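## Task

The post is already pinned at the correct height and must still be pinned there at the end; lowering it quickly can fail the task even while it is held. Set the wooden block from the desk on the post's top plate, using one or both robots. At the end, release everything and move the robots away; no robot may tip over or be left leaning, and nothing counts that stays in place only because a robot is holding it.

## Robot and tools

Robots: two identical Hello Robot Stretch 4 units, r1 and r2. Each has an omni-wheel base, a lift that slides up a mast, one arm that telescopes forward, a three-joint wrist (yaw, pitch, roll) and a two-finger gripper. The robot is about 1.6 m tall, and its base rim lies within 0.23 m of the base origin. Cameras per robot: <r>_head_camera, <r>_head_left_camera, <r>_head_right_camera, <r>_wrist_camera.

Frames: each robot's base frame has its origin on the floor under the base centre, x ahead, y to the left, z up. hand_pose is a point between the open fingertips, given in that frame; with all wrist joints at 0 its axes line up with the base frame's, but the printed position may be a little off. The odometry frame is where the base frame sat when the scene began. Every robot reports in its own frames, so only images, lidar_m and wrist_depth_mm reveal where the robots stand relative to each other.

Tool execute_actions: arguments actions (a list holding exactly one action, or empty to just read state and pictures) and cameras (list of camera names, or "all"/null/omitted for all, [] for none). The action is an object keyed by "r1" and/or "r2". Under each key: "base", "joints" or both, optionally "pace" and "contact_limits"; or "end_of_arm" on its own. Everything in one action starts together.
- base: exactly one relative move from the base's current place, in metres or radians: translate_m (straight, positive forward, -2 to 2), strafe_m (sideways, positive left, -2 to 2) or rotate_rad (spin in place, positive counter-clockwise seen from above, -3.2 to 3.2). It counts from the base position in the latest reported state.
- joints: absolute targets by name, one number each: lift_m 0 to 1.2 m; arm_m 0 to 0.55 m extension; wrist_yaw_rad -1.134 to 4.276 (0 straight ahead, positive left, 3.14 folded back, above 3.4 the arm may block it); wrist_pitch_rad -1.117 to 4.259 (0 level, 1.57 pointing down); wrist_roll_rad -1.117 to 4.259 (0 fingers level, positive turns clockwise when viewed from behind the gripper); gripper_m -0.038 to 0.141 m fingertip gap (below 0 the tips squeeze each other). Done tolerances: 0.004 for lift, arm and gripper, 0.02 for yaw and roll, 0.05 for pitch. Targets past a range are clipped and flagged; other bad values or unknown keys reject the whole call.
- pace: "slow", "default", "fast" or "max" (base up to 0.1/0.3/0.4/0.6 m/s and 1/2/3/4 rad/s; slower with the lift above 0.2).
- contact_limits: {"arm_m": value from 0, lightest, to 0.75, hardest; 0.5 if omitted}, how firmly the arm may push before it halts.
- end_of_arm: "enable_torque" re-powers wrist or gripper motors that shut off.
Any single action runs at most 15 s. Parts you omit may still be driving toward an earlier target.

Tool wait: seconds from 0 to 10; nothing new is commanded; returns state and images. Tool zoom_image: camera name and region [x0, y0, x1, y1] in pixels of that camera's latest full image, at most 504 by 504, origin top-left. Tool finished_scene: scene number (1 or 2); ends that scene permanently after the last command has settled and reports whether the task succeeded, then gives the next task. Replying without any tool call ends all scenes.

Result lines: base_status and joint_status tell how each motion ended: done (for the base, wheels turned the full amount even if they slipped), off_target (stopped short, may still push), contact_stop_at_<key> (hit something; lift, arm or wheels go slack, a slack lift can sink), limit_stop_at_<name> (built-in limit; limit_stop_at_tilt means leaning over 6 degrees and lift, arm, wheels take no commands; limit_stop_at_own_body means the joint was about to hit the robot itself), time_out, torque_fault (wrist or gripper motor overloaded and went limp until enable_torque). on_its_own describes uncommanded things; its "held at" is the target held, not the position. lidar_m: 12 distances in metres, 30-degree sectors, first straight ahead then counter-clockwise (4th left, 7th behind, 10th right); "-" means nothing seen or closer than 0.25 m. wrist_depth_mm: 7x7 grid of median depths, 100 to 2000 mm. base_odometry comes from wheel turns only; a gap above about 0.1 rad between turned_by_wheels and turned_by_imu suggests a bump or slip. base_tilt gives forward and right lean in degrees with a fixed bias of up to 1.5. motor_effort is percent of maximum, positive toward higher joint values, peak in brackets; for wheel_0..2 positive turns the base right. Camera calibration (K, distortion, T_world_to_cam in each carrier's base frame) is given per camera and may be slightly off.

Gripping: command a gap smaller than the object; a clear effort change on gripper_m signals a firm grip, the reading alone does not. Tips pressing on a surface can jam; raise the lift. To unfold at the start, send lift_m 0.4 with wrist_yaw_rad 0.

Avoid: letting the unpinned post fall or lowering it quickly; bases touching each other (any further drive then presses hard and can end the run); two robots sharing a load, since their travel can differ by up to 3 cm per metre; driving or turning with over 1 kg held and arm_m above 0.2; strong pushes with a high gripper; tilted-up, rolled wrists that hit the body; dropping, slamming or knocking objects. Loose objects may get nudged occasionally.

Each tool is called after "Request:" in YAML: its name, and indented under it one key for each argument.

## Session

Request:
execute_actions:
  actions: []

Scene clock: 0.00 s.
r1.base_odometry: x=+0.000 y=+0.000 heading=+0.000 (m, m, rad; r1's odometry frame)
r1.turned_by_wheels: +0.000 (rad since the last result)
r1.turned_by_imu: +0.000 (rad since the last result)
r1.base_tilt: forward=-0.1 right=-0.4 (deg)
r1.lidar_m: 3.67 1.40 0.84 0.76 0.76 0.95 1.08 1.10 1.33 2.49 3.20 2.81
r1.base_status: not commanded
r1.joint_positions: lift_m=+0.199 arm_m=+0.001 wrist_yaw_rad=+3.194 wrist_pitch_rad=+0.003 wrist_roll_rad=+0.003 gripper_m=+0.057
r1.joint_status: not commanded
r1.motor_effort: lift_m=+18 arm_m=+0 wrist_yaw_rad=+0 wrist_pitch_rad=-6 wrist_roll_rad=+1 gripper_m=-3 wheel_0=+0 wheel_1=+0 wheel_2=+0 (%)
r1.hand_pose: x=-0.1212 y=+0.0723 z=+0.3767 quat_wxyz=(-0.026, -0.001, +0.002, +1.000) (m; r1's base frame)
r1.wrist_depth_mm: - - 136 1229 1281 1255 931 / - - 134 1255 1281 1255 904 / - 107 134 1255 1281 1229 878 / - 124 141 1255 1281 1229 891 / 196 1160 1205 1229 1255 1229 878 / 207 1160 192 1229 196 1229 891 / 207 917 1042 152 1008 991 878
r2.base_odometry: x=+0.000 y=+0.000 heading=+0.000 (m, m, rad; r2's odometry frame)
r2.turned_by_wheels: +0.000 (rad since the last result)
r2.turned_by_imu: +0.000 (rad since the last result)
r2.base_tilt: forward=-0.3 right=+0.5 (deg)
r2.lidar_m: 1.40 1.59 2.51 2.80 2.83 3.30 3.30 1.12 2.43 3.39 1.76 1.40
r2.base_status: not commanded
r2.joint_positions: lift_m=+0.172 arm_m=+0.001 wrist_yaw_rad=+3.072 wrist_pitch_rad=+0.019 wrist_roll_rad=-0.014 gripper_m=+0.057
r2.joint_status: not commanded
r2.motor_effort: lift_m=+21 arm_m=+0 wrist_yaw_rad=+0 wrist_pitch_rad=-6 wrist_roll_rad=-3 gripper_m=-4 wheel_0=+0 wheel_1=-1 wheel_2=+1 (%)
r2.hand_pose: x=-0.1097 y=+0.1073 z=+0.3449 quat_wxyz=(+0.035, -0.010, -0.007, +0.999) (m; r2's base frame)
r2.wrist_depth_mm: - 144 - - - - - / - 121 253 - - - - / - 125 177 - - - - / 117 144 277 - - - - / 226 - - - - - - / 991 1205 200 1281 214 1336 1336 / 798 798 866 120 842 866 904
pictures: r1_head_camera, r1_head_left_camera, r1_head_right_camera, r1_wrist_camera, r2_head_camera, r2_head_left_camera, r2_head_right_camera, r2_wrist_camera
camera_calibration (this result's frames):
r1_wrist_camera: T_world_to_cam=[[-0.05629, 0.998016, 0.0282014, -0.0921652], [-0.013633, 0.0274752, -0.99953, 0.431112], [-0.998321, -0.056648, 0.0120594, 0.104448], [0, 0, 0, 1]] pos_world=[0.104962, 0.0860542, 0.432248]
r2_wrist_camera: T_world_to_cam=[[0.0362302, 0.998284, 0.0459941, -0.11853], [-0.00475023, 0.0461958, -0.998921, 0.406999], [-0.999332, 0.0359726, 0.00641576, 0.109137], [0, 0, 0, 1]] pos_world=[0.115292, 0.095599, 0.411311]
Images, in order (width x height): r1_head_camera 420x560, r1_head_left_camera 420x672, r1_head_right_camera 420x672, r1_wrist_camera 616x392, r2_head_camera 420x560, r2_head_left_camera 420x672, r2_head_right_camera 420x672, r2_wrist_camera 616x392.

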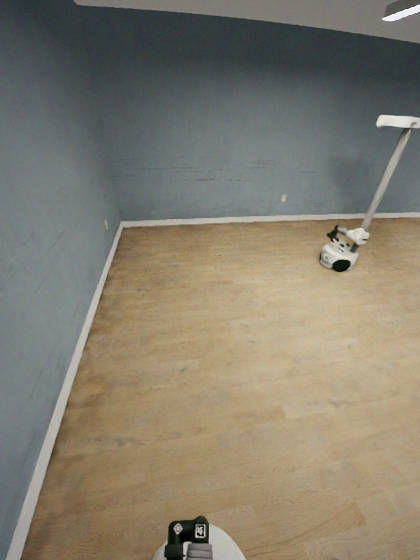

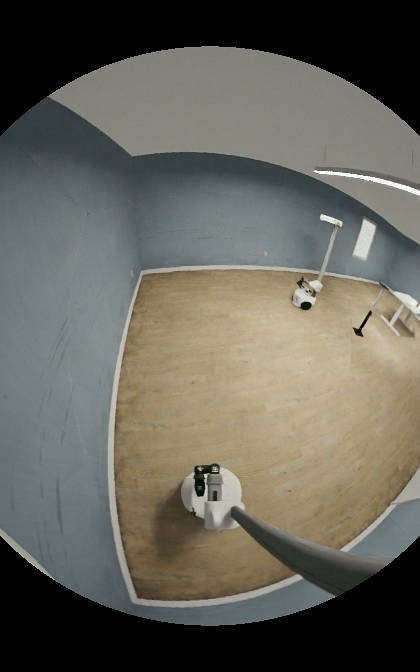

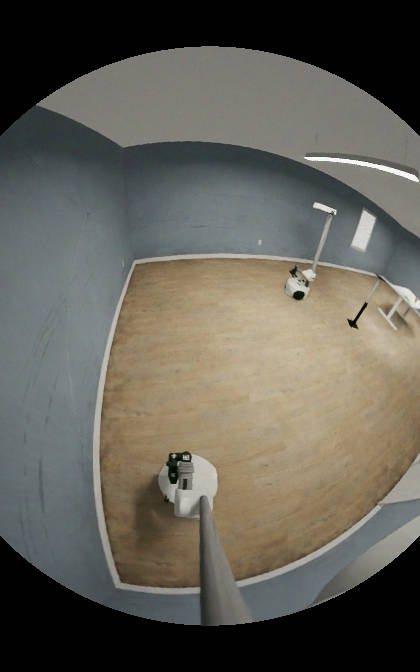

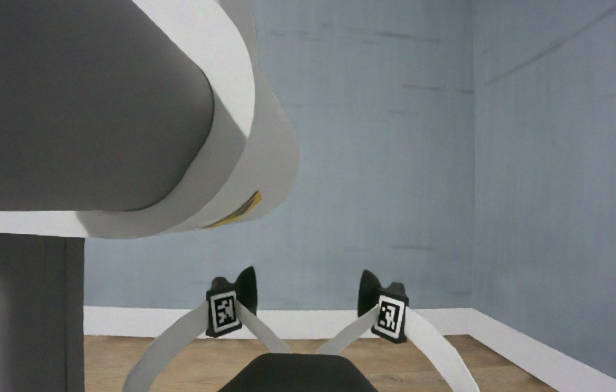

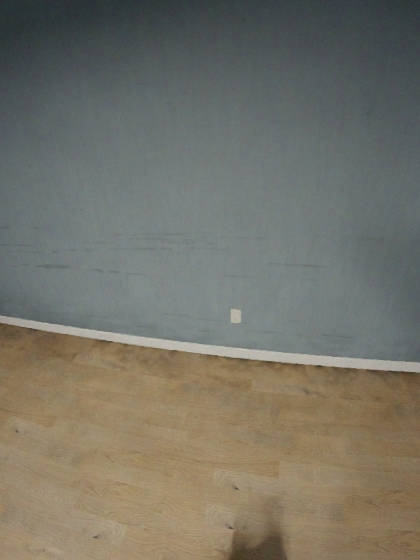

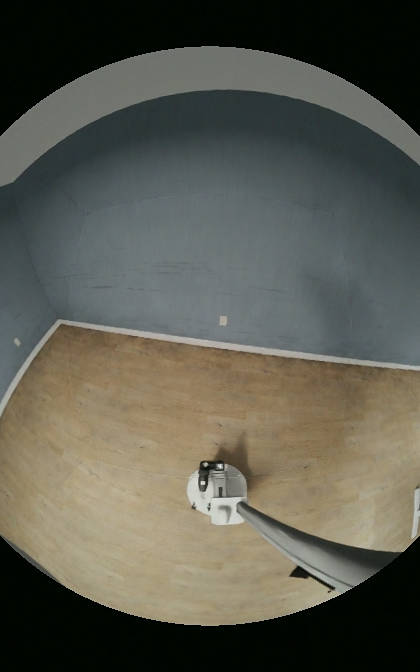

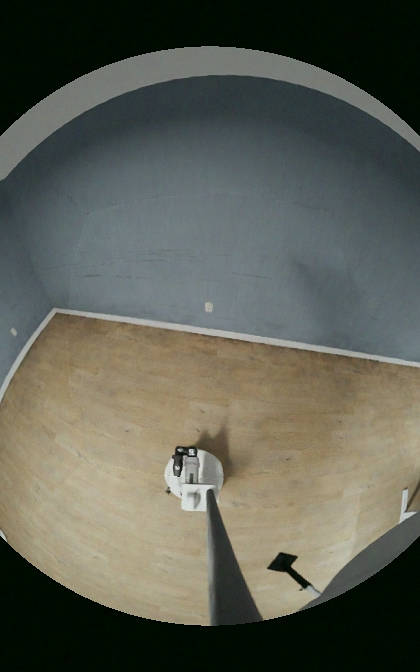

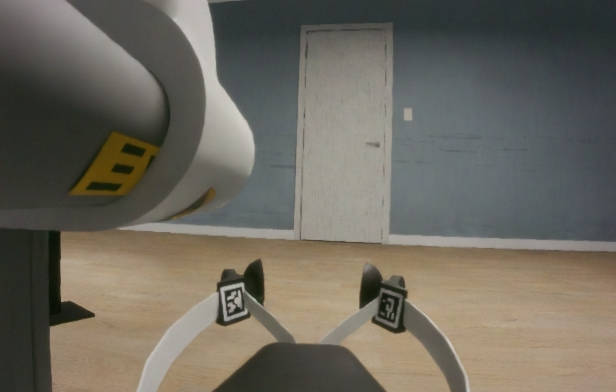

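Request:
execute_actions:
  actions:
    - {"r2":{"base":{"rotate_rad":-2.0},"joints":{"lift_m":0.4,"wrist_yaw_rad":0,"gripper_m":0.12},"pace":"max"},"r1":{"base":{"rotate_rad":-1.0},"joints":{"lift_m":0.4,"wrist_yaw_rad":0},"pace":"max"}}
  cameras: ["r1_head_camera","r2_wrist_camera","r2_head_camera"]

Scene clock: 2.93 s.
r1.base_odometry: x=+0.000 y=+0.000 heading=-1.000 (m, m, rad; r1's odometry frame)
r1.turned_by_wheels: -1.000 (rad since the last result)
r1.turned_by_imu: -0.988 (rad since the last result)
r1.base_tilt: forward=-0.1 right=-0.4 (deg)
r1.lidar_m: 3.21 2.85 3.68 1.30 0.83 0.77 0.79 0.99 1.09 1.10 1.37 2.80
r1.base_status: done
r1.joint_positions: lift_m=+0.400 arm_m=+0.001 wrist_yaw_rad=+0.000 wrist_pitch_rad=+0.003 wrist_roll_rad=+0.003 gripper_m=+0.057
r1.joint_status: all done
r1.motor_effort: lift_m=+20(25) arm_m=+0(0) wrist_yaw_rad=-1(8) wrist_pitch_rad=-6(5) wrist_roll_rad=+0(0) gripper_m=-2(1) wheel_0=+1(10) wheel_1=+0(11) wheel_2=+1(8) (%)
r1.hand_pose: x=+0.4600 y=-0.0873 z=+0.5773 quat_wxyz=(+1.000, +0.002, +0.001, +0.000) (m; r1's base frame)
r1.wrist_depth_mm: - - - - - - - / - - - - - - - / - - - - - - - / - - - - - - - / - - - - - - - / - - 192 - 196 - - / 1397 1366 1499 152 1464 1464 1537
r2.base_odometry: x=+0.000 y=+0.000 heading=-2.000 (m, m, rad; r2's odometry frame)
r2.turned_by_wheels: -2.000 (rad since the last result)
r2.turned_by_imu: -2.023 (rad since the last result)
r2.base_tilt: forward=-0.2 right=+0.6 (deg)
r2.lidar_m: 2.37 2.90 1.68 1.44 1.42 1.64 2.84 2.85 2.66 3.27 3.29 1.10
r2.base_status: done
r2.joint_positions: lift_m=+0.400 arm_m=+0.001 wrist_yaw_rad=+0.000 wrist_pitch_rad=+0.019 wrist_roll_rad=-0.014 gripper_m=+0.120
r2.joint_status: all done
r2.motor_effort: lift_m=+24(30) arm_m=+0(0) wrist_yaw_rad=+0(6) wrist_pitch_rad=-6(7) wrist_roll_rad=-1(0) gripper_m=-1(5) wheel_0=+2(14) wheel_1=+0(14) wheel_2=-2(12) (%)
r2.hand_pose: x=+0.4605 y=-0.0873 z=+0.5725 quat_wxyz=(+1.000, -0.007, +0.009, +0.000) (m; r2's base frame)
r2.wrist_depth_mm: - - - - - - - / - - - - - - - / - - - - - - - / - - - - - - - / - - - - - - - / 1708 1808 1618 - 1708 1708 1808 / 1255 1229 1397 123 1397 1308 1336
pictures: r1_head_camera, r2_head_camera, r2_wrist_camera
camera_calibration (this result's frames):
r2_wrist_camera: T_world_to_cam=[[0.0338234, -0.998369, 0.0459953, -0.128588], [0.00798995, -0.04575, -0.998921, 0.632222], [0.999396, 0.0341544, 0.0064295, -0.236106], [0, 0, 0, 1]] pos_world=[0.235261, -0.0913901, 0.638972]
Images, in order (width x height): r1_head_camera 420x560, r2_head_camera 420x560, r2_wrist_camera 616x392.

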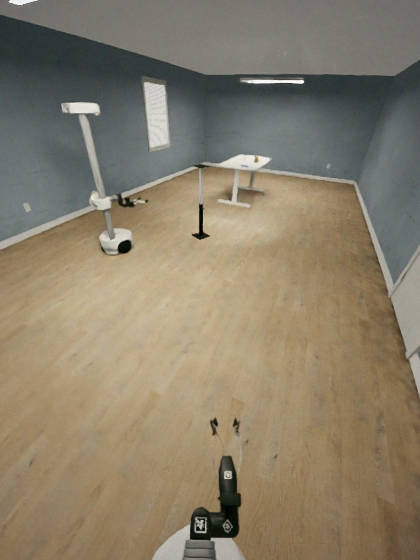

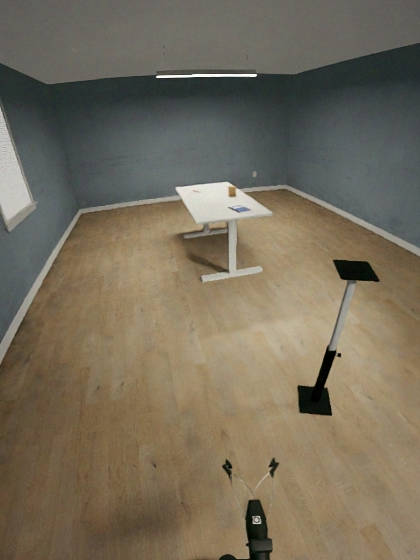

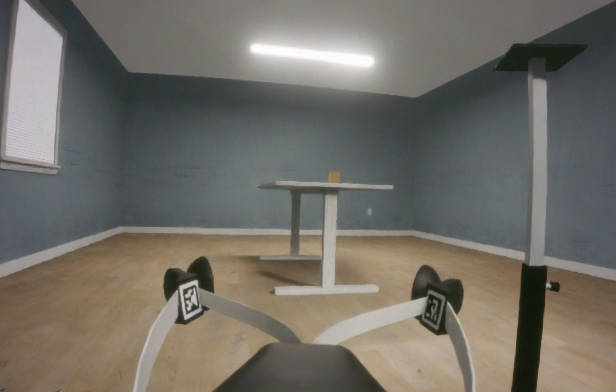

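Request:
zoom_image:
  camera: "r2_head_camera"
  region: [160, 170, 290, 290]

Region (160, 170, 290, 290) of r2_head_camera's 420x560 image, scaled by 3.877, with more detail than that image has; it fills the top 465 rows of this view, and the rest is white.

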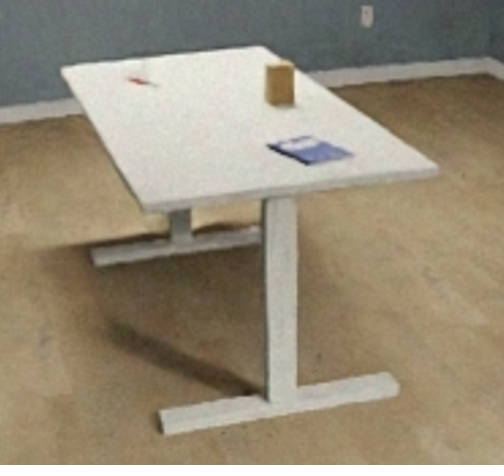

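Request:
execute_actions:
  actions:
    - {"r2":{"base":{"translate_m":2.0},"joints":{"lift_m":0.66,"arm_m":0.1,"gripper_m":0.135},"pace":"max"},"r1":{"base":{"translate_m":2.0},"joints":{"lift_m":0.2},"pace":"max"}}
  cameras: ["r1_head_camera","r2_wrist_camera","r2_head_camera"]

Scene clock: 11.93 s.
r1.base_odometry: x=+1.081 y=-1.683 heading=-1.000 (m, m, rad; r1's odometry frame)
r1.turned_by_wheels: +0.000 (rad since the last result)
r1.turned_by_imu: -0.006 (rad since the last result)
r1.base_tilt: forward=-0.1 right=-0.3 (deg)
r1.lidar_m: 1.17 3.17 2.91 2.92 2.83 2.62 2.63 2.01 1.78 1.86 2.36 2.66
r1.base_status: done
r1.joint_positions: lift_m=+0.200 arm_m=+0.001 wrist_yaw_rad=+0.000 wrist_pitch_rad=+0.003 wrist_roll_rad=+0.003 gripper_m=+0.057
r1.joint_status: all done
r1.motor_effort: lift_m=+17(17) arm_m=+0(0) wrist_yaw_rad=+0(1) wrist_pitch_rad=-6(4) wrist_roll_rad=+0(0) gripper_m=-1(5) wheel_0=+0(7) wheel_1=+0(8) wheel_2=-1(12) (%)
r1.hand_pose: x=+0.4599 y=-0.0874 z=+0.3775 quat_wxyz=(+1.000, +0.002, +0.001, +0.000) (m; r1's base frame)
r1.wrist_depth_mm: - - - - - - - / - - - - - - - / - - - - - - - / - - - - - - - / - - - - - - - / 1366 1464 192 1576 196 1618 1576 / 946 917 1008 152 991 991 1060
r2.base_odometry: x=-0.831 y=-1.819 heading=-1.999 (m, m, rad; r2's odometry frame)
r2.turned_by_wheels: +0.001 (rad since the last result)
r2.turned_by_imu: -0.006 (rad since the last result)
r2.base_tilt: forward=-0.2 right=+0.6 (deg)
r2.lidar_m: 0.38 0.40 2.27 1.97 1.95 2.27 3.91 1.05 3.19 2.78 2.77 0.49
r2.base_status: done
r2.joint_positions: lift_m=+0.660 arm_m=+0.099 wrist_yaw_rad=+0.000 wrist_pitch_rad=+0.019 wrist_roll_rad=-0.014 gripper_m=+0.135
r2.joint_status: all done
r2.motor_effort: lift_m=+24(28) arm_m=+7(7) wrist_yaw_rad=+0(1) wrist_pitch_rad=-6(7) wrist_roll_rad=+1(0) gripper_m=+1(2) wheel_0=+3(12) wheel_1=+2(11) wheel_2=+2(16) (%)
r2.hand_pose: x=+0.5581 y=-0.0874 z=+0.8326 quat_wxyz=(+1.000, -0.007, +0.009, +0.000) (m; r2's base frame)
r2.wrist_depth_mm: - - - - - - - / - - - - - - - / - - - - - - - / - - - - - - - / - 1229 1060 917 - - - / 480 462 445 549 442 466 - / 349 342 373 126 377 347 382
pictures: r1_head_camera, r2_head_camera, r2_wrist_camera
camera_calibration (this result's frames):
r2_wrist_camera: T_world_to_cam=[[0.0334618, -0.998381, 0.0459963, -0.143757], [0.00800099, -0.045753, -0.998921, 0.891226], [0.999408, 0.0337937, 0.00645706, -0.335414], [0, 0, 0, 1]] pos_world=[0.332895, -0.0914129, 0.899042]
Images, in order (width x height): r1_head_camera 420x560, r2_head_camera 420x560, r2_wrist_camera 616x392.

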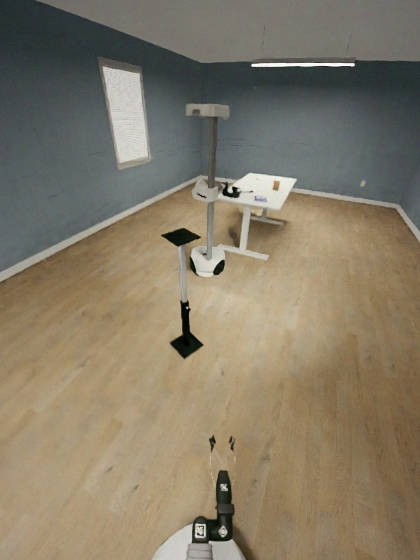

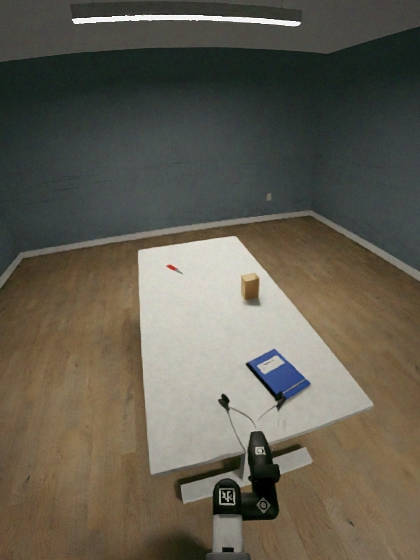

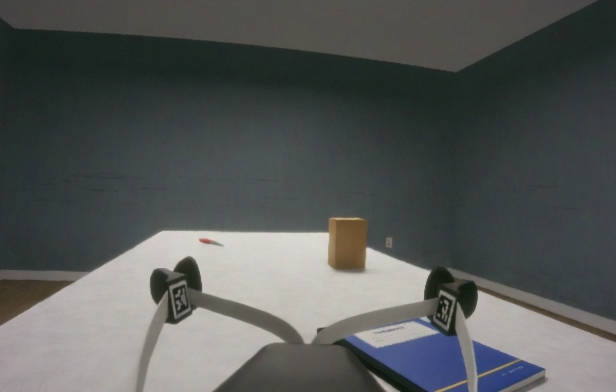

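Request:
zoom_image:
  camera: "r2_wrist_camera"
  region: [290, 190, 410, 290]

Request:
zoom_image:
  camera: "r2_head_camera"
  region: [200, 250, 330, 420]

Region (290, 190, 410, 290) of r2_wrist_camera's 616x392 image, scaled by 4.200.

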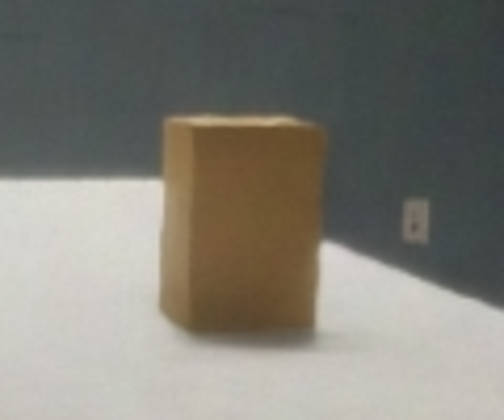

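Region (200, 250, 330, 420) of r2_head_camera's 420x560 image, scaled by 2.965, with more detail than that image has; it fills the left 385 columns of this view, and the rest is white.

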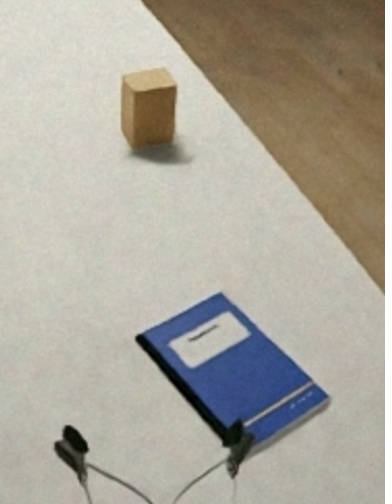

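Request:
execute_actions:
  actions:
    - {"r2":{"base":{"strafe_m":-0.15},"joints":{"lift_m":0.645,"arm_m":0.5,"wrist_yaw_rad":0.22},"pace":"fast"},"r1":{"base":{"strafe_m":-0.55},"pace":"max"}}
  cameras: ["r2_wrist_camera","r2_head_camera"]

Scene clock: 17.53 s.
r1.base_odometry: x=+0.618 y=-1.980 heading=-1.000 (m, m, rad; r1's odometry frame)
r1.turned_by_wheels: +0.000 (rad since the last result)
r1.turned_by_imu: +0.001 (rad since the last result)
r1.base_tilt: forward=-0.1 right=-0.3 (deg)
r1.lidar_m: 2.10 1.35 3.42 3.45 3.07 2.82 2.26 1.48 1.29 1.33 1.69 3.55
r1.base_status: done
r1.joint_positions: lift_m=+0.200 arm_m=+0.001 wrist_yaw_rad=+0.000 wrist_pitch_rad=+0.003 wrist_roll_rad=+0.003 gripper_m=+0.057
r1.joint_status: not commanded
r1.motor_effort: lift_m=+17(17) arm_m=+0(0) wrist_yaw_rad=+1(0) wrist_pitch_rad=-5(6) wrist_roll_rad=+0(0) gripper_m=-2(3) wheel_0=-1(12) wheel_1=+0(12) wheel_2=+0(1) (%)
r1.hand_pose: x=+0.4599 y=-0.0874 z=+0.3775 quat_wxyz=(+1.000, +0.002, +0.001, +0.000) (m; r1's base frame)
r1.wrist_depth_mm: - - - - - - - / - - - - - - - / - - - - - - - / - - - - - - - / - - - - - - - / 1255 1430 192 1576 208 1576 1537 / 946 917 1025 152 991 991 1060
r2.base_odometry: x=-0.968 y=-1.757 heading=-1.999 (m, m, rad; r2's odometry frame)
r2.turned_by_wheels: +0.000 (rad since the last result)
r2.turned_by_imu: -0.002 (rad since the last result)
r2.base_tilt: forward=-0.3 right=+0.5 (deg)
r2.lidar_m: 0.42 0.43 2.44 2.10 2.11 2.40 4.19 0.95 1.99 2.62 2.62 0.51
r2.base_status: done
r2.joint_positions: lift_m=+0.645 arm_m=+0.499 wrist_yaw_rad=+0.220 wrist_pitch_rad=+0.019 wrist_roll_rad=-0.014 gripper_m=+0.135
r2.joint_status: all done
r2.motor_effort: lift_m=+15(21) arm_m=+7(9) wrist_yaw_rad=+1(5) wrist_pitch_rad=-6(6) wrist_roll_rad=-1(2) gripper_m=+1(1) wheel_0=+1(16) wheel_1=+0(14) wheel_2=+0(3) (%)
r2.hand_pose: x=+0.9702 y=-0.0223 z=+0.8183 quat_wxyz=(+0.994, -0.008, +0.008, +0.110) (m; r2's base frame)
r2.wrist_depth_mm: - - - - - - - / - - - - - - - / - - - - - - - / - - - - - - - / - 891 946 723 - - - / 442 418 407 459 421 - - / 317 312 343 125 355 330 1921
pictures: r2_head_camera, r2_wrist_camera
camera_calibration (this result's frames):
r2_wrist_camera: T_world_to_cam=[[0.250609, -0.966995, 0.045996, -0.301896], [0.0177832, -0.0429058, -0.998921, 0.867169], [0.967925, 0.251156, 0.0064437, -0.713977], [0, 0, 0, 1]] pos_world=[0.751313, -0.0754054, 0.88472]
Images, in order (width x height): r2_head_camera 420x560, r2_wrist_camera 616x392.

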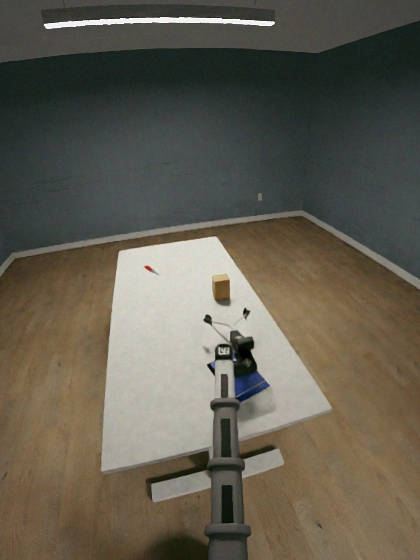

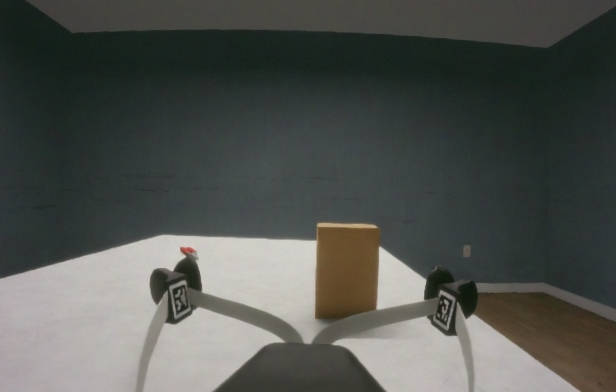

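Request:
execute_actions:
  actions:
    - {"r2":{"base":{"translate_m":0.235},"joints":{"lift_m":0.625,"arm_m":0.54,"wrist_yaw_rad":0.27}},"r1":{"base":{"translate_m":0.5},"pace":"max"}}
  cameras: ["r2_wrist_camera","r2_head_camera"]

Scene clock: 20.70 s.
r1.base_odometry: x=+0.888 y=-2.401 heading=-1.000 (m, m, rad; r1's odometry frame)
r1.turned_by_wheels: +0.000 (rad since the last result)
r1.turned_by_imu: -0.002 (rad since the last result)
r1.base_tilt: forward=-0.2 right=-0.3 (deg)
r1.lidar_m: 1.78 0.96 0.96 3.26 3.57 3.27 2.56 1.63 1.51 1.55 1.94 4.03
r1.base_status: done
r1.joint_positions: lift_m=+0.200 arm_m=+0.001 wrist_yaw_rad=+0.000 wrist_pitch_rad=+0.003 wrist_roll_rad=+0.003 gripper_m=+0.057
r1.joint_status: not commanded
r1.motor_effort: lift_m=+17(17) arm_m=+0(0) wrist_yaw_rad=+0(0) wrist_pitch_rad=-5(7) wrist_roll_rad=+0(0) gripper_m=-2(3) wheel_0=-1(7) wheel_1=-2(7) wheel_2=+0(12) (%)
r1.hand_pose: x=+0.4599 y=-0.0874 z=+0.3775 quat_wxyz=(+1.000, +0.002, +0.001, +0.000) (m; r1's base frame)
r1.wrist_depth_mm: - - - - - - - / - - - - - - - / - - - - - - - / - - - - - - - / - - 1661 - - - - / 1366 1430 192 1537 196 1576 1576 / 960 917 1025 152 1008 991 1042
r2.base_odometry: x=-1.065 y=-1.970 heading=-1.999 (m, m, rad; r2's odometry frame)
r2.turned_by_wheels: +0.001 (rad since the last result)
r2.turned_by_imu: -0.001 (rad since the last result)
r2.base_tilt: forward=-0.2 right=+0.6 (deg)
r2.lidar_m: 0.25 0.25 0.25 2.16 2.15 2.52 - 1.19 1.68 2.57 0.46 0.27
r2.base_status: done
r2.joint_positions: lift_m=+0.625 arm_m=+0.539 wrist_yaw_rad=+0.270 wrist_pitch_rad=+0.019 wrist_roll_rad=-0.014 gripper_m=+0.135
r2.joint_status: all done
r2.motor_effort: lift_m=+15(14) arm_m=+7(10) wrist_yaw_rad=+0(3) wrist_pitch_rad=-5(6) wrist_roll_rad=-1(0) gripper_m=+0(1) wheel_0=+5(9) wheel_1=+4(10) wheel_2=+0(10) (%)
r2.hand_pose: x=+1.0110 y=-0.0074 z=+0.7983 quat_wxyz=(+0.991, -0.008, +0.008, +0.135) (m; r2's base frame)
r2.wrist_depth_mm: - - - - - - - / - - - - - - - / - - - - - - - / - - - - - - - / 750 778 192 190 - - - / 387 366 193 190 368 - - / 277 272 226 125 291 289 1921
pictures: r2_head_camera, r2_wrist_camera
camera_calibration (this result's frames):
r2_wrist_camera: T_world_to_cam=[[0.298366, -0.953343, 0.0459955, -0.344889], [0.0198828, -0.0419718, -0.998921, 0.845002], [0.954244, 0.298958, 0.00643215, -0.74284], [0, 0, 0, 1]] pos_world=[0.794953, -0.0712531, 0.864731]
Images, in order (width x height): r2_head_camera 420x560, r2_wrist_camera 616x392.

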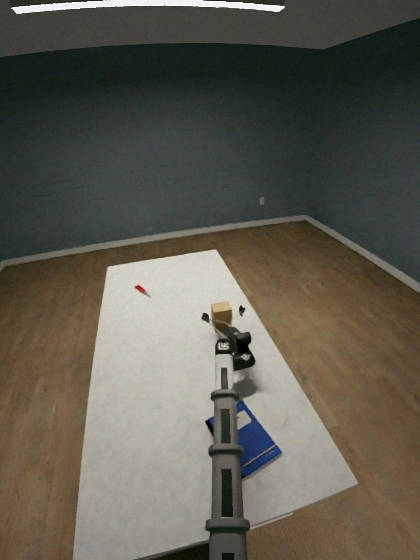

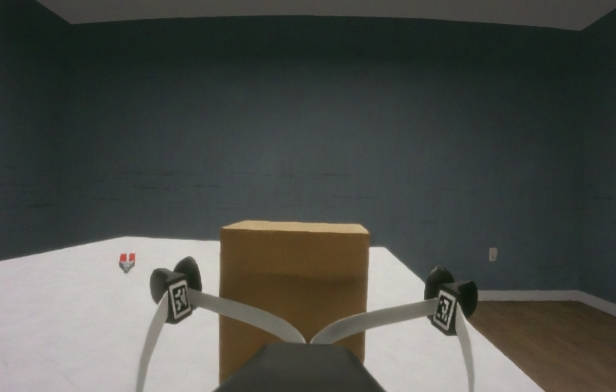

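Request:
execute_actions:
  actions:
    - {"r2":{"joints":{"lift_m":0.612,"arm_m":0.55,"wrist_yaw_rad":0.295,"gripper_m":0.04}},"r1":{"base":{"rotate_rad":0.85},"joints":{"lift_m":0.6},"pace":"max"}}
  cameras: ["r2_wrist_camera","r1_head_camera","r1_wrist_camera"]

Scene clock: 23.10 s.
r1.base_odometry: x=+0.888 y=-2.401 heading=-0.150 (m, m, rad; r1's odometry frame)
r1.turned_by_wheels: +0.850 (rad since the last result)
r1.turned_by_imu: +0.840 (rad since the last result)
r1.base_tilt: forward=-0.2 right=-0.4 (deg)
r1.lidar_m: 0.96 3.22 3.59 3.29 3.27 1.89 1.53 1.51 1.72 2.74 2.04 1.78
r1.base_status: done
r1.joint_positions: lift_m=+0.600 arm_m=+0.001 wrist_yaw_rad=+0.000 wrist_pitch_rad=+0.003 wrist_roll_rad=+0.003 gripper_m=+0.057
r1.joint_status: all done
r1.motor_effort: lift_m=+20(27) arm_m=+0(0) wrist_yaw_rad=+0(1) wrist_pitch_rad=-6(6) wrist_roll_rad=+0(1) gripper_m=-3(2) wheel_0=+0(5) wheel_1=+1(8) wheel_2=+1(10) (%)
r1.hand_pose: x=+0.4600 y=-0.0874 z=+0.7772 quat_wxyz=(+1.000, +0.002, +0.001, +0.000) (m; r1's base frame)
r1.wrist_depth_mm: - - - - - - - / - - - - - - - / - - - - - - - / - - - - - - - / - - - - - - - / - - 192 - 196 - - / 1863 1808 - 152 1921 1921 -
r2.base_odometry: x=-1.065 y=-1.970 heading=-1.999 (m, m, rad; r2's odometry frame)
r2.turned_by_wheels: +0.000 (rad since the last result)
r2.turned_by_imu: -0.001 (rad since the last result)
r2.base_tilt: forward=-0.1 right=+0.6 (deg)
r2.lidar_m: 0.25 0.25 0.25 2.18 2.16 2.52 - 1.18 1.74 2.56 0.45 0.26
r2.base_status: not commanded
r2.joint_positions: lift_m=+0.612 arm_m=+0.549 wrist_yaw_rad=+0.295 wrist_pitch_rad=+0.019 wrist_roll_rad=-0.014 gripper_m=+0.040
r2.joint_status: all done
r2.motor_effort: lift_m=+14(14) arm_m=+7(7) wrist_yaw_rad=+1(5) wrist_pitch_rad=-5(6) wrist_roll_rad=-2(1) gripper_m=-18(15) wheel_0=+5(5) wheel_1=+4(4) wheel_2=+0(0) (%)
r2.hand_pose: x=+1.0210 y=+0.0003 z=+0.7853 quat_wxyz=(+0.989, -0.008, +0.008, +0.147) (m; r2's base frame)
r2.wrist_depth_mm: - - - - - - - / - - - - - - - / - - - - - - - / - - - - - - - / 661 699 544 172 171 - - / 347 364 175 172 177 - - / 252 242 245 140 246 259 1808
pictures: r1_head_camera, r1_wrist_camera, r2_wrist_camera
camera_calibration (this result's frames):
r1_wrist_camera: T_world_to_cam=[[0.00456246, -0.999592, 0.0282026, -0.113894], [0.0121801, -0.0281452, -0.99953, 0.827008], [0.999915, 0.00490382, 0.0120467, -0.242959], [0, 0, 0, 1]] pos_world=[0.233385, -0.0893795, 0.832758]
r2_wrist_camera: T_world_to_cam=[[0.322353, -0.945501, 0.0459959, -0.364531], [0.0209458, -0.0414535, -0.998921, 0.831096], [0.946388, 0.322968, 0.0064416, -0.746627], [0, 0, 0, 1]] pos_world=[0.806698, -0.0690757, 0.851776]
Images, in order (width x height): r1_head_camera 420x560, r1_wrist_camera 616x392, r2_wrist_camera 616x392.

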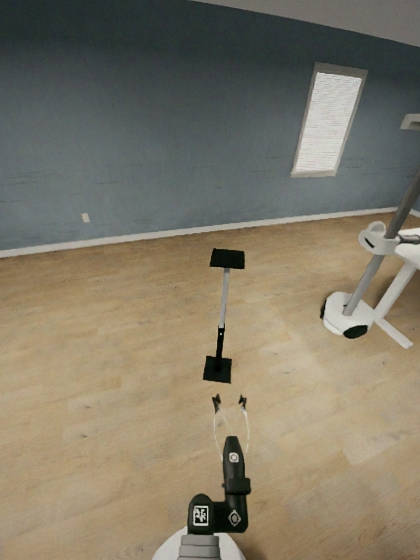

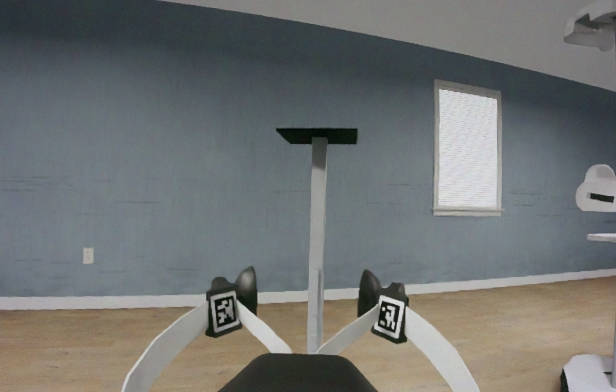

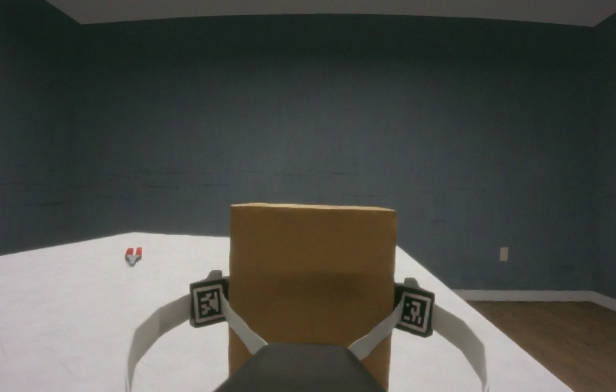

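Request:
execute_actions:
  actions:
    - {"r2":{"base":{"translate_m":-0.3},"joints":{"lift_m":0.905,"arm_m":0.4},"pace":"fast"},"r1":{"joints":{"lift_m":0.731},"pace":"max"}}
  cameras: ["r2_wrist_camera","r1_head_camera","r1_wrist_camera"]

Scene clock: 26.33 s.
r1.base_odometry: x=+0.888 y=-2.401 heading=-0.150 (m, m, rad; r1's odometry frame)
r1.turned_by_wheels: +0.000 (rad since the last result)
r1.turned_by_imu: +0.000 (rad since the last result)
r1.base_tilt: forward=-0.1 right=-0.3 (deg)
r1.lidar_m: 0.96 3.23 3.59 3.29 3.27 1.89 1.53 1.49 1.73 2.75 2.04 1.59
r1.base_status: not commanded
r1.joint_positions: lift_m=+0.731 arm_m=+0.001 wrist_yaw_rad=+0.000 wrist_pitch_rad=+0.003 wrist_roll_rad=+0.003 gripper_m=+0.057
r1.joint_status: all done
r1.motor_effort: lift_m=+20(20) arm_m=+0(0) wrist_yaw_rad=+0(0) wrist_pitch_rad=-6(5) wrist_roll_rad=+0(0) gripper_m=-2(1) wheel_0=+0(0) wheel_1=+1(1) wheel_2=+1(1) (%)
r1.hand_pose: x=+0.4600 y=-0.0874 z=+0.9083 quat_wxyz=(+1.000, +0.002, +0.001, +0.000) (m; r1's base frame)
r1.wrist_depth_mm: - - - - - - 1160 / - - - - - - - / - - - - - - 1160 / - - - - - - - / - - - - - - - / - - 193 - 196 - - / - - - 152 - - -
r2.base_odometry: x=-0.941 y=-1.698 heading=-1.999 (m, m, rad; r2's odometry frame)
r2.turned_by_wheels: -0.001 (rad since the last result)
r2.turned_by_imu: +0.000 (rad since the last result)
r2.base_tilt: forward=-0.1 right=+0.5 (deg)
r2.lidar_m: 0.51 0.48 2.43 2.06 2.09 2.40 4.20 0.91 1.36 2.65 2.65 0.59
r2.base_status: done
r2.joint_positions: lift_m=+0.905 arm_m=+0.401 wrist_yaw_rad=+0.295 wrist_pitch_rad=+0.022 wrist_roll_rad=-0.014 gripper_m=+0.040
r2.joint_status: all done
r2.motor_effort: lift_m=+26(30) arm_m=-6(8) wrist_yaw_rad=+1(2) wrist_pitch_rad=-15(17) wrist_roll_rad=+0(1) gripper_m=-20(18) wheel_0=-4(11) wheel_1=-3(9) wheel_2=+0(14) (%)
r2.hand_pose: x=+0.8734 y=+0.0002 z=+1.0765 quat_wxyz=(+0.989, -0.009, +0.010, +0.147) (m; r2's base frame)
r2.wrist_depth_mm: - - - - - - - / - - - - - - - / - - - - - - - / - - - - - - - / - - - 172 171 - - / - - 175 172 178 - - / - 878 798 140 809 - -
pictures: r1_head_camera, r1_wrist_camera, r2_wrist_camera
camera_calibration (this result's frames):
r1_wrist_camera: T_world_to_cam=[[0.00453669, -0.999592, 0.0282034, -0.117585], [0.012309, -0.0281458, -0.999528, 0.957932], [0.999914, 0.00488171, 0.0121763, -0.244655], [0, 0, 0, 1]] pos_world=[0.233376, -0.0893808, 0.963775]
r2_wrist_camera: T_world_to_cam=[[0.322321, -0.945517, 0.045893, -0.330261], [0.017994, -0.042352, -0.998941, 1.12761], [0.946459, 0.322806, 0.00336271, -0.605549], [0, 0, 0, 1]] pos_world=[0.659288, -0.0690364, 1.14361]
Images, in order (width x height): r1_head_camera 420x560, r1_wrist_camera 616x392, r2_wrist_camera 616x392.

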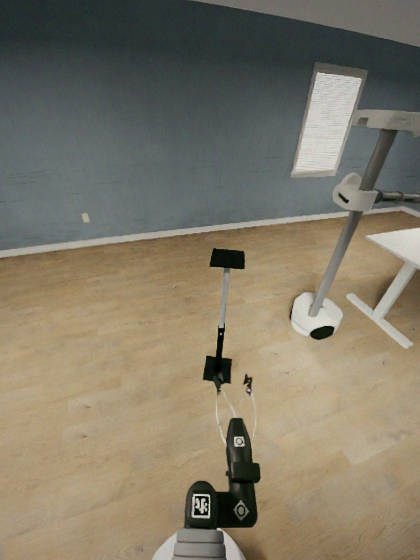

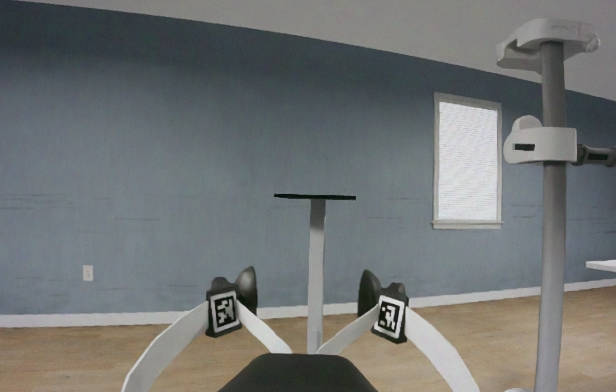

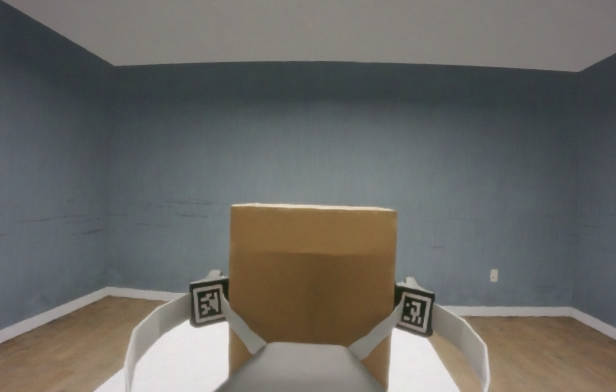

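Request:
execute_actions:
  actions:
    - {"r2":{"base":{"rotate_rad":-2.64},"pace":"fast"}}
  cameras: ["r2_head_camera","r2_wrist_camera","r1_head_camera","r1_wrist_camera"]

Request:
zoom_image:
  camera: "r2_head_camera"
  region: [130, 200, 290, 360]

Request:
zoom_image:
  camera: "r1_head_camera"
  region: [170, 190, 310, 310]

Scene clock: 29.77 s.
r1.base_odometry: x=+0.888 y=-2.401 heading=-0.150 (m, m, rad; r1's odometry frame)
r1.turned_by_wheels: +0.000 (rad since the last result)
r1.turned_by_imu: +0.000 (rad since the last result)
r1.base_tilt: forward=-0.1 right=-0.5 (deg)
r1.lidar_m: 0.97 3.22 3.59 3.28 3.26 1.91 1.52 1.48 1.72 2.74 2.04 1.16
r1.base_status: not commanded
r1.joint_positions: lift_m=+0.731 arm_m=+0.001 wrist_yaw_rad=+0.000 wrist_pitch_rad=+0.003 wrist_roll_rad=+0.003 gripper_m=+0.057
r1.joint_status: not commanded
r1.motor_effort: lift_m=+20(20) arm_m=+0(0) wrist_yaw_rad=+0(0) wrist_pitch_rad=-5(5) wrist_roll_rad=+1(0) gripper_m=-3(3) wheel_0=+0(0) wheel_1=+1(1) wheel_2=+1(1) (%)
r1.hand_pose: x=+0.4600 y=-0.0874 z=+0.9083 quat_wxyz=(+1.000, +0.002, +0.001, +0.000) (m; r1's base frame)
r1.wrist_depth_mm: - - - - - - 1281 / - - - - - - - / - - - - - - 1308 / - - - - - - - / - - - - - - - / - - 192 - 196 - - / - - - 152 - - -
r2.base_odometry: x=-0.940 y=-1.698 heading=+1.645 (m, m, rad; r2's odometry frame)
r2.turned_by_wheels: -2.639 (rad since the last result)
r2.turned_by_imu: -2.670 (rad since the last result)
r2.base_tilt: forward=-0.2 right=+0.6 (deg)
r2.lidar_m: 0.94 1.31 2.65 2.63 0.60 0.52 0.51 2.52 2.10 2.10 2.39 3.87
r2.base_status: done
r2.joint_positions: lift_m=+0.905 arm_m=+0.401 wrist_yaw_rad=+0.295 wrist_pitch_rad=+0.022 wrist_roll_rad=-0.014 gripper_m=+0.040
r2.joint_status: not commanded
r2.motor_effort: lift_m=+26(26) arm_m=-6(6) wrist_yaw_rad=+2(6) wrist_pitch_rad=-15(14) wrist_roll_rad=-1(1) gripper_m=-20(21) wheel_0=+3(11) wheel_1=+3(10) wheel_2=+1(11) (%)
r2.hand_pose: x=+0.8735 y=+0.0002 z=+1.0765 quat_wxyz=(+0.989, -0.009, +0.010, +0.147) (m; r2's base frame)
r2.wrist_depth_mm: - - - - - - - / - - - - - - - / - - - - - - - / - - - - - - - / - 1182 1042 172 171 - - / - - 175 172 177 - - / - - - 139 306 338 -
pictures: r1_head_camera, r1_wrist_camera, r2_head_camera, r2_wrist_camera
camera_calibration (this result's frames):
r1_wrist_camera: T_world_to_cam=[[0.00453665, -0.999592, 0.0282033, -0.117585], [0.0123089, -0.0281456, -0.999528, 0.957932], [0.999914, 0.00488166, 0.0121762, -0.244655], [0, 0, 0, 1]] pos_world=[0.233376, -0.0893808, 0.963775]
r2_wrist_camera: T_world_to_cam=[[0.322329, -0.945515, 0.0458963, -0.330277], [0.0179687, -0.0423641, -0.998941, 1.12763], [0.946457, 0.322812, 0.00333455, -0.605541], [0, 0, 0, 1]] pos_world=[0.659315, -0.0690351, 1.14361]
Images, in order (width x height): r1_head_camera 420x560, r1_wrist_camera 616x392, r2_head_camera 420x560, r2_wrist_camera 616x392.

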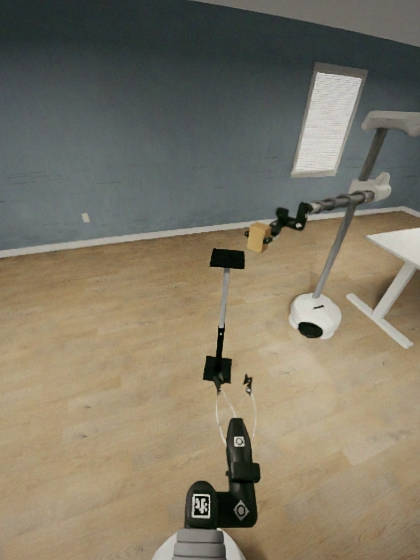

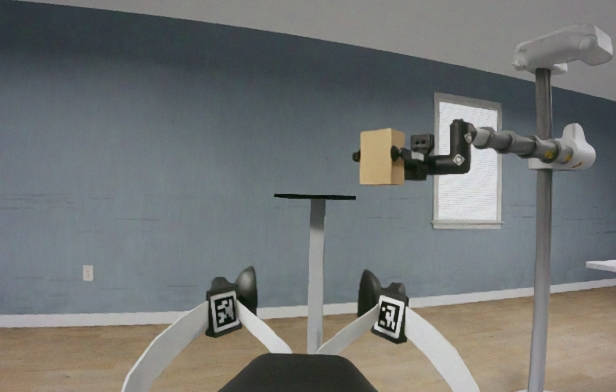

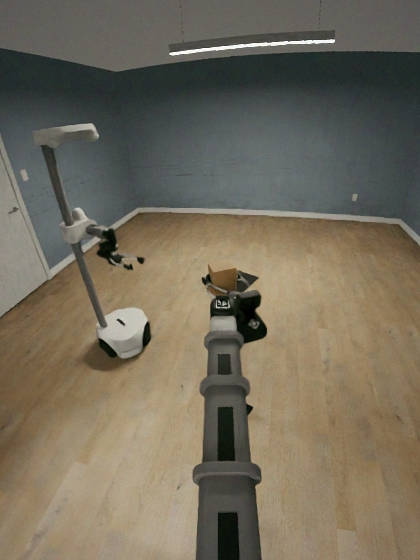

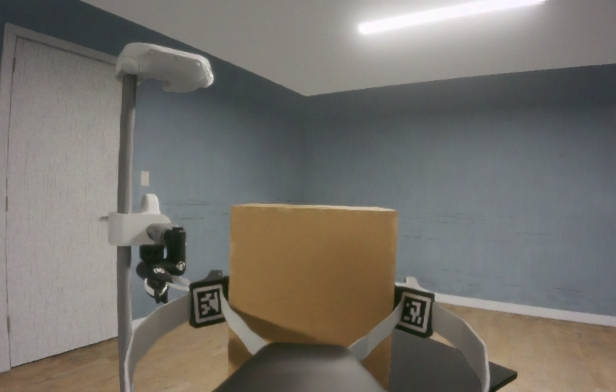

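Region (130, 200, 290, 360) of r2_head_camera's 420x560 image, scaled by 3.150, with more detail than that image has.

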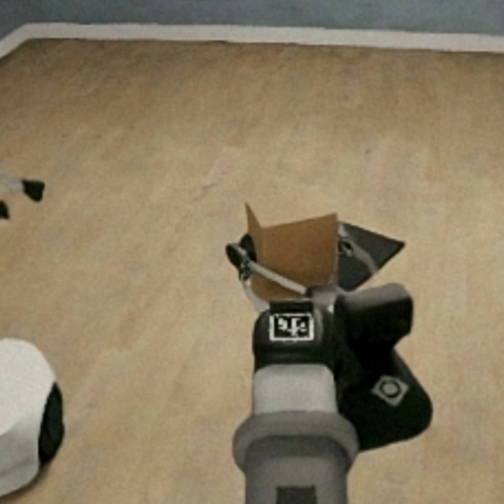

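Region (170, 190, 310, 310) of r1_head_camera's 420x560 image, scaled by 3.600, with more detail than that image has; it fills the top 432 rows of this view, and the rest is white.

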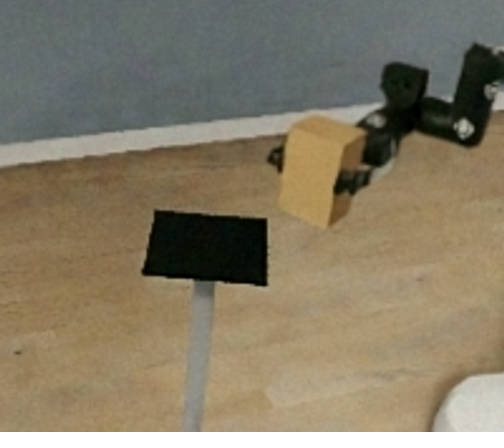

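Request:
execute_actions:
  actions:
    - {"r2":{"base":{"translate_m":0.035},"joints":{"arm_m":0.54,"wrist_yaw_rad":0.075},"pace":"fast"}}
  cameras: ["r2_wrist_camera","r1_head_camera","r1_wrist_camera"]

Request:
zoom_image:
  camera: "r1_wrist_camera"
  region: [250, 110, 400, 230]

Request:
zoom_image:
  camera: "r1_head_camera"
  region: [170, 190, 310, 310]

Scene clock: 32.77 s.
r1.base_odometry: x=+0.888 y=-2.401 heading=-0.150 (m, m, rad; r1's odometry frame)
r1.turned_by_wheels: +0.000 (rad since the last result)
r1.turned_by_imu: +0.000 (rad since the last result)
r1.base_tilt: forward=-0.1 right=-0.3 (deg)
r1.lidar_m: 0.96 3.23 3.59 3.30 3.28 1.87 1.53 1.52 1.72 2.75 2.04 1.16
r1.base_status: not commanded
r1.joint_positions: lift_m=+0.731 arm_m=+0.001 wrist_yaw_rad=+0.000 wrist_pitch_rad=+0.003 wrist_roll_rad=+0.003 gripper_m=+0.057
r1.joint_status: not commanded
r1.motor_effort: lift_m=+20(20) arm_m=+0(0) wrist_yaw_rad=-1(0) wrist_pitch_rad=-4(5) wrist_roll_rad=+1(0) gripper_m=-2(1) wheel_0=+0(0) wheel_1=+1(1) wheel_2=+1(0) (%)
r1.hand_pose: x=+0.4600 y=-0.0874 z=+0.9083 quat_wxyz=(+1.000, +0.002, +0.001, +0.000) (m; r1's base frame)
r1.wrist_depth_mm: - - - - - - 1255 / - - - - - - - / - - - - 917 - 1336 / - - - - - - - / - - - - - - - / - - 193 - 196 - - / - - - 152 - - -
r2.base_odometry: x=-0.943 y=-1.663 heading=+1.645 (m, m, rad; r2's odometry frame)
r2.turned_by_wheels: +0.000 (rad since the last result)
r2.turned_by_imu: +0.000 (rad since the last result)
r2.base_tilt: forward=-0.1 right=+0.7 (deg)
r2.lidar_m: 0.90 1.29 2.66 2.63 0.65 0.51 0.52 2.53 2.13 2.10 2.39 3.90
r2.base_status: done
r2.joint_positions: lift_m=+0.905 arm_m=+0.539 wrist_yaw_rad=+0.075 wrist_pitch_rad=+0.022 wrist_roll_rad=-0.014 gripper_m=+0.040
r2.joint_status: all done
r2.motor_effort: lift_m=+26(26) arm_m=+7(6) wrist_yaw_rad=-1(9) wrist_pitch_rad=-14(15) wrist_roll_rad=-2(0) gripper_m=-22(18) wheel_0=+3(11) wheel_1=+2(8) wheel_2=+0(11) (%)
r2.hand_pose: x=+1.0038 y=-0.0655 z=+1.0765 quat_wxyz=(+0.999, -0.008, +0.011, +0.038) (m; r2's base frame)
r2.wrist_depth_mm: 917 - - - - - - / - - - - - - - / - - - - - - - / - - - - - - - / - - - 172 171 - - / - - 175 171 178 - - / - - - 140 - - -
pictures: r1_head_camera, r1_wrist_camera, r2_wrist_camera
camera_calibration (this result's frames):
r1_wrist_camera: T_world_to_cam=[[0.00453662, -0.999592, 0.0282032, -0.117585], [0.0123089, -0.0281456, -0.999528, 0.957932], [0.999914, 0.00488163, 0.0121762, -0.244655], [0, 0, 0, 1]] pos_world=[0.233376, -0.0893808, 0.963775]
r2_wrist_camera: T_world_to_cam=[[0.108545, -0.993031, 0.0458967, -0.222913], [0.00830565, -0.0452619, -0.998941, 1.13202], [0.994057, 0.108811, 0.00333481, -0.769535], [0, 0, 0, 1]] pos_world=[0.779755, -0.0863879, 1.14361]
Images, in order (width x height): r1_head_camera 420x560, r1_wrist_camera 616x392, r2_wrist_camera 616x392.

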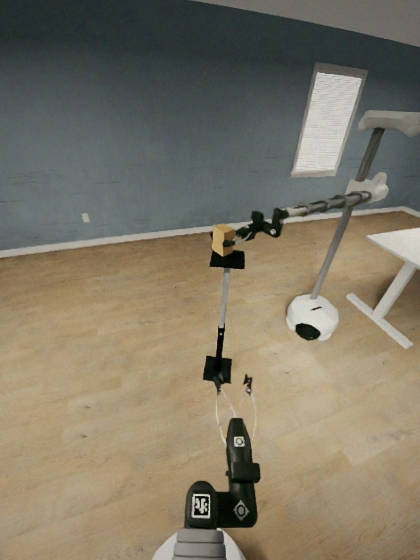

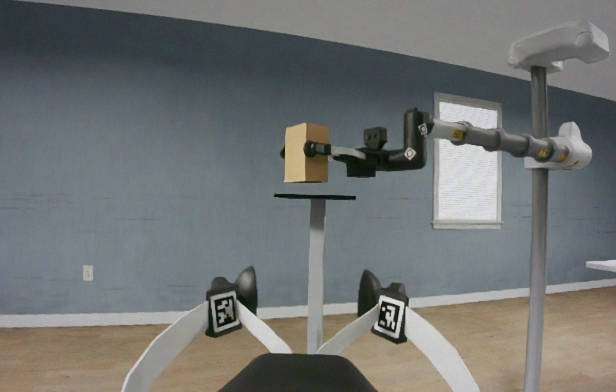

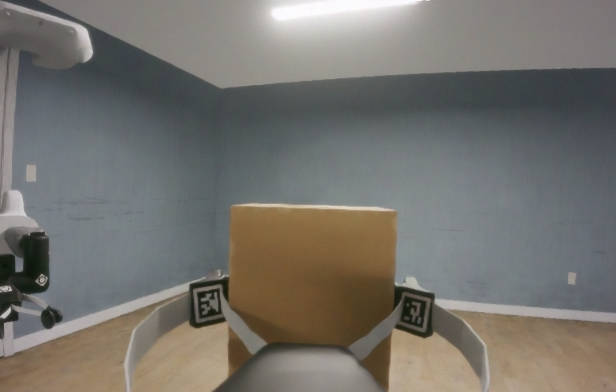

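Region (250, 110, 400, 230) of r1_wrist_camera's 616x392 image, scaled by 3.360; it fills the top 403 rows of this view, and the rest is white.

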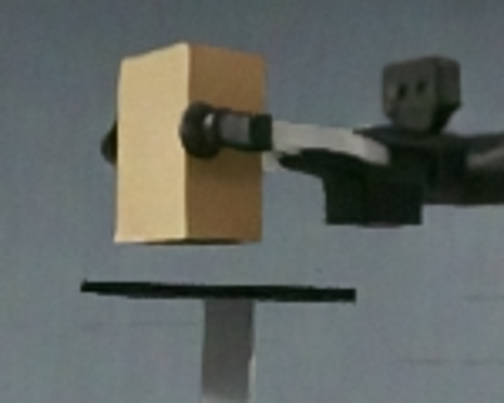

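Region (170, 190, 310, 310) of r1_head_camera's 420x560 image, scaled by 3.600, with more detail than that image has; it fills the top 432 rows of this view, and the rest is white.

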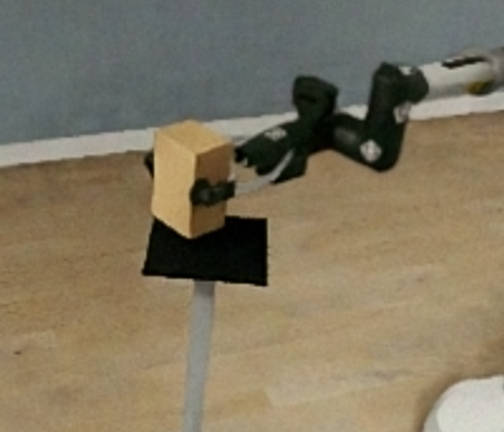

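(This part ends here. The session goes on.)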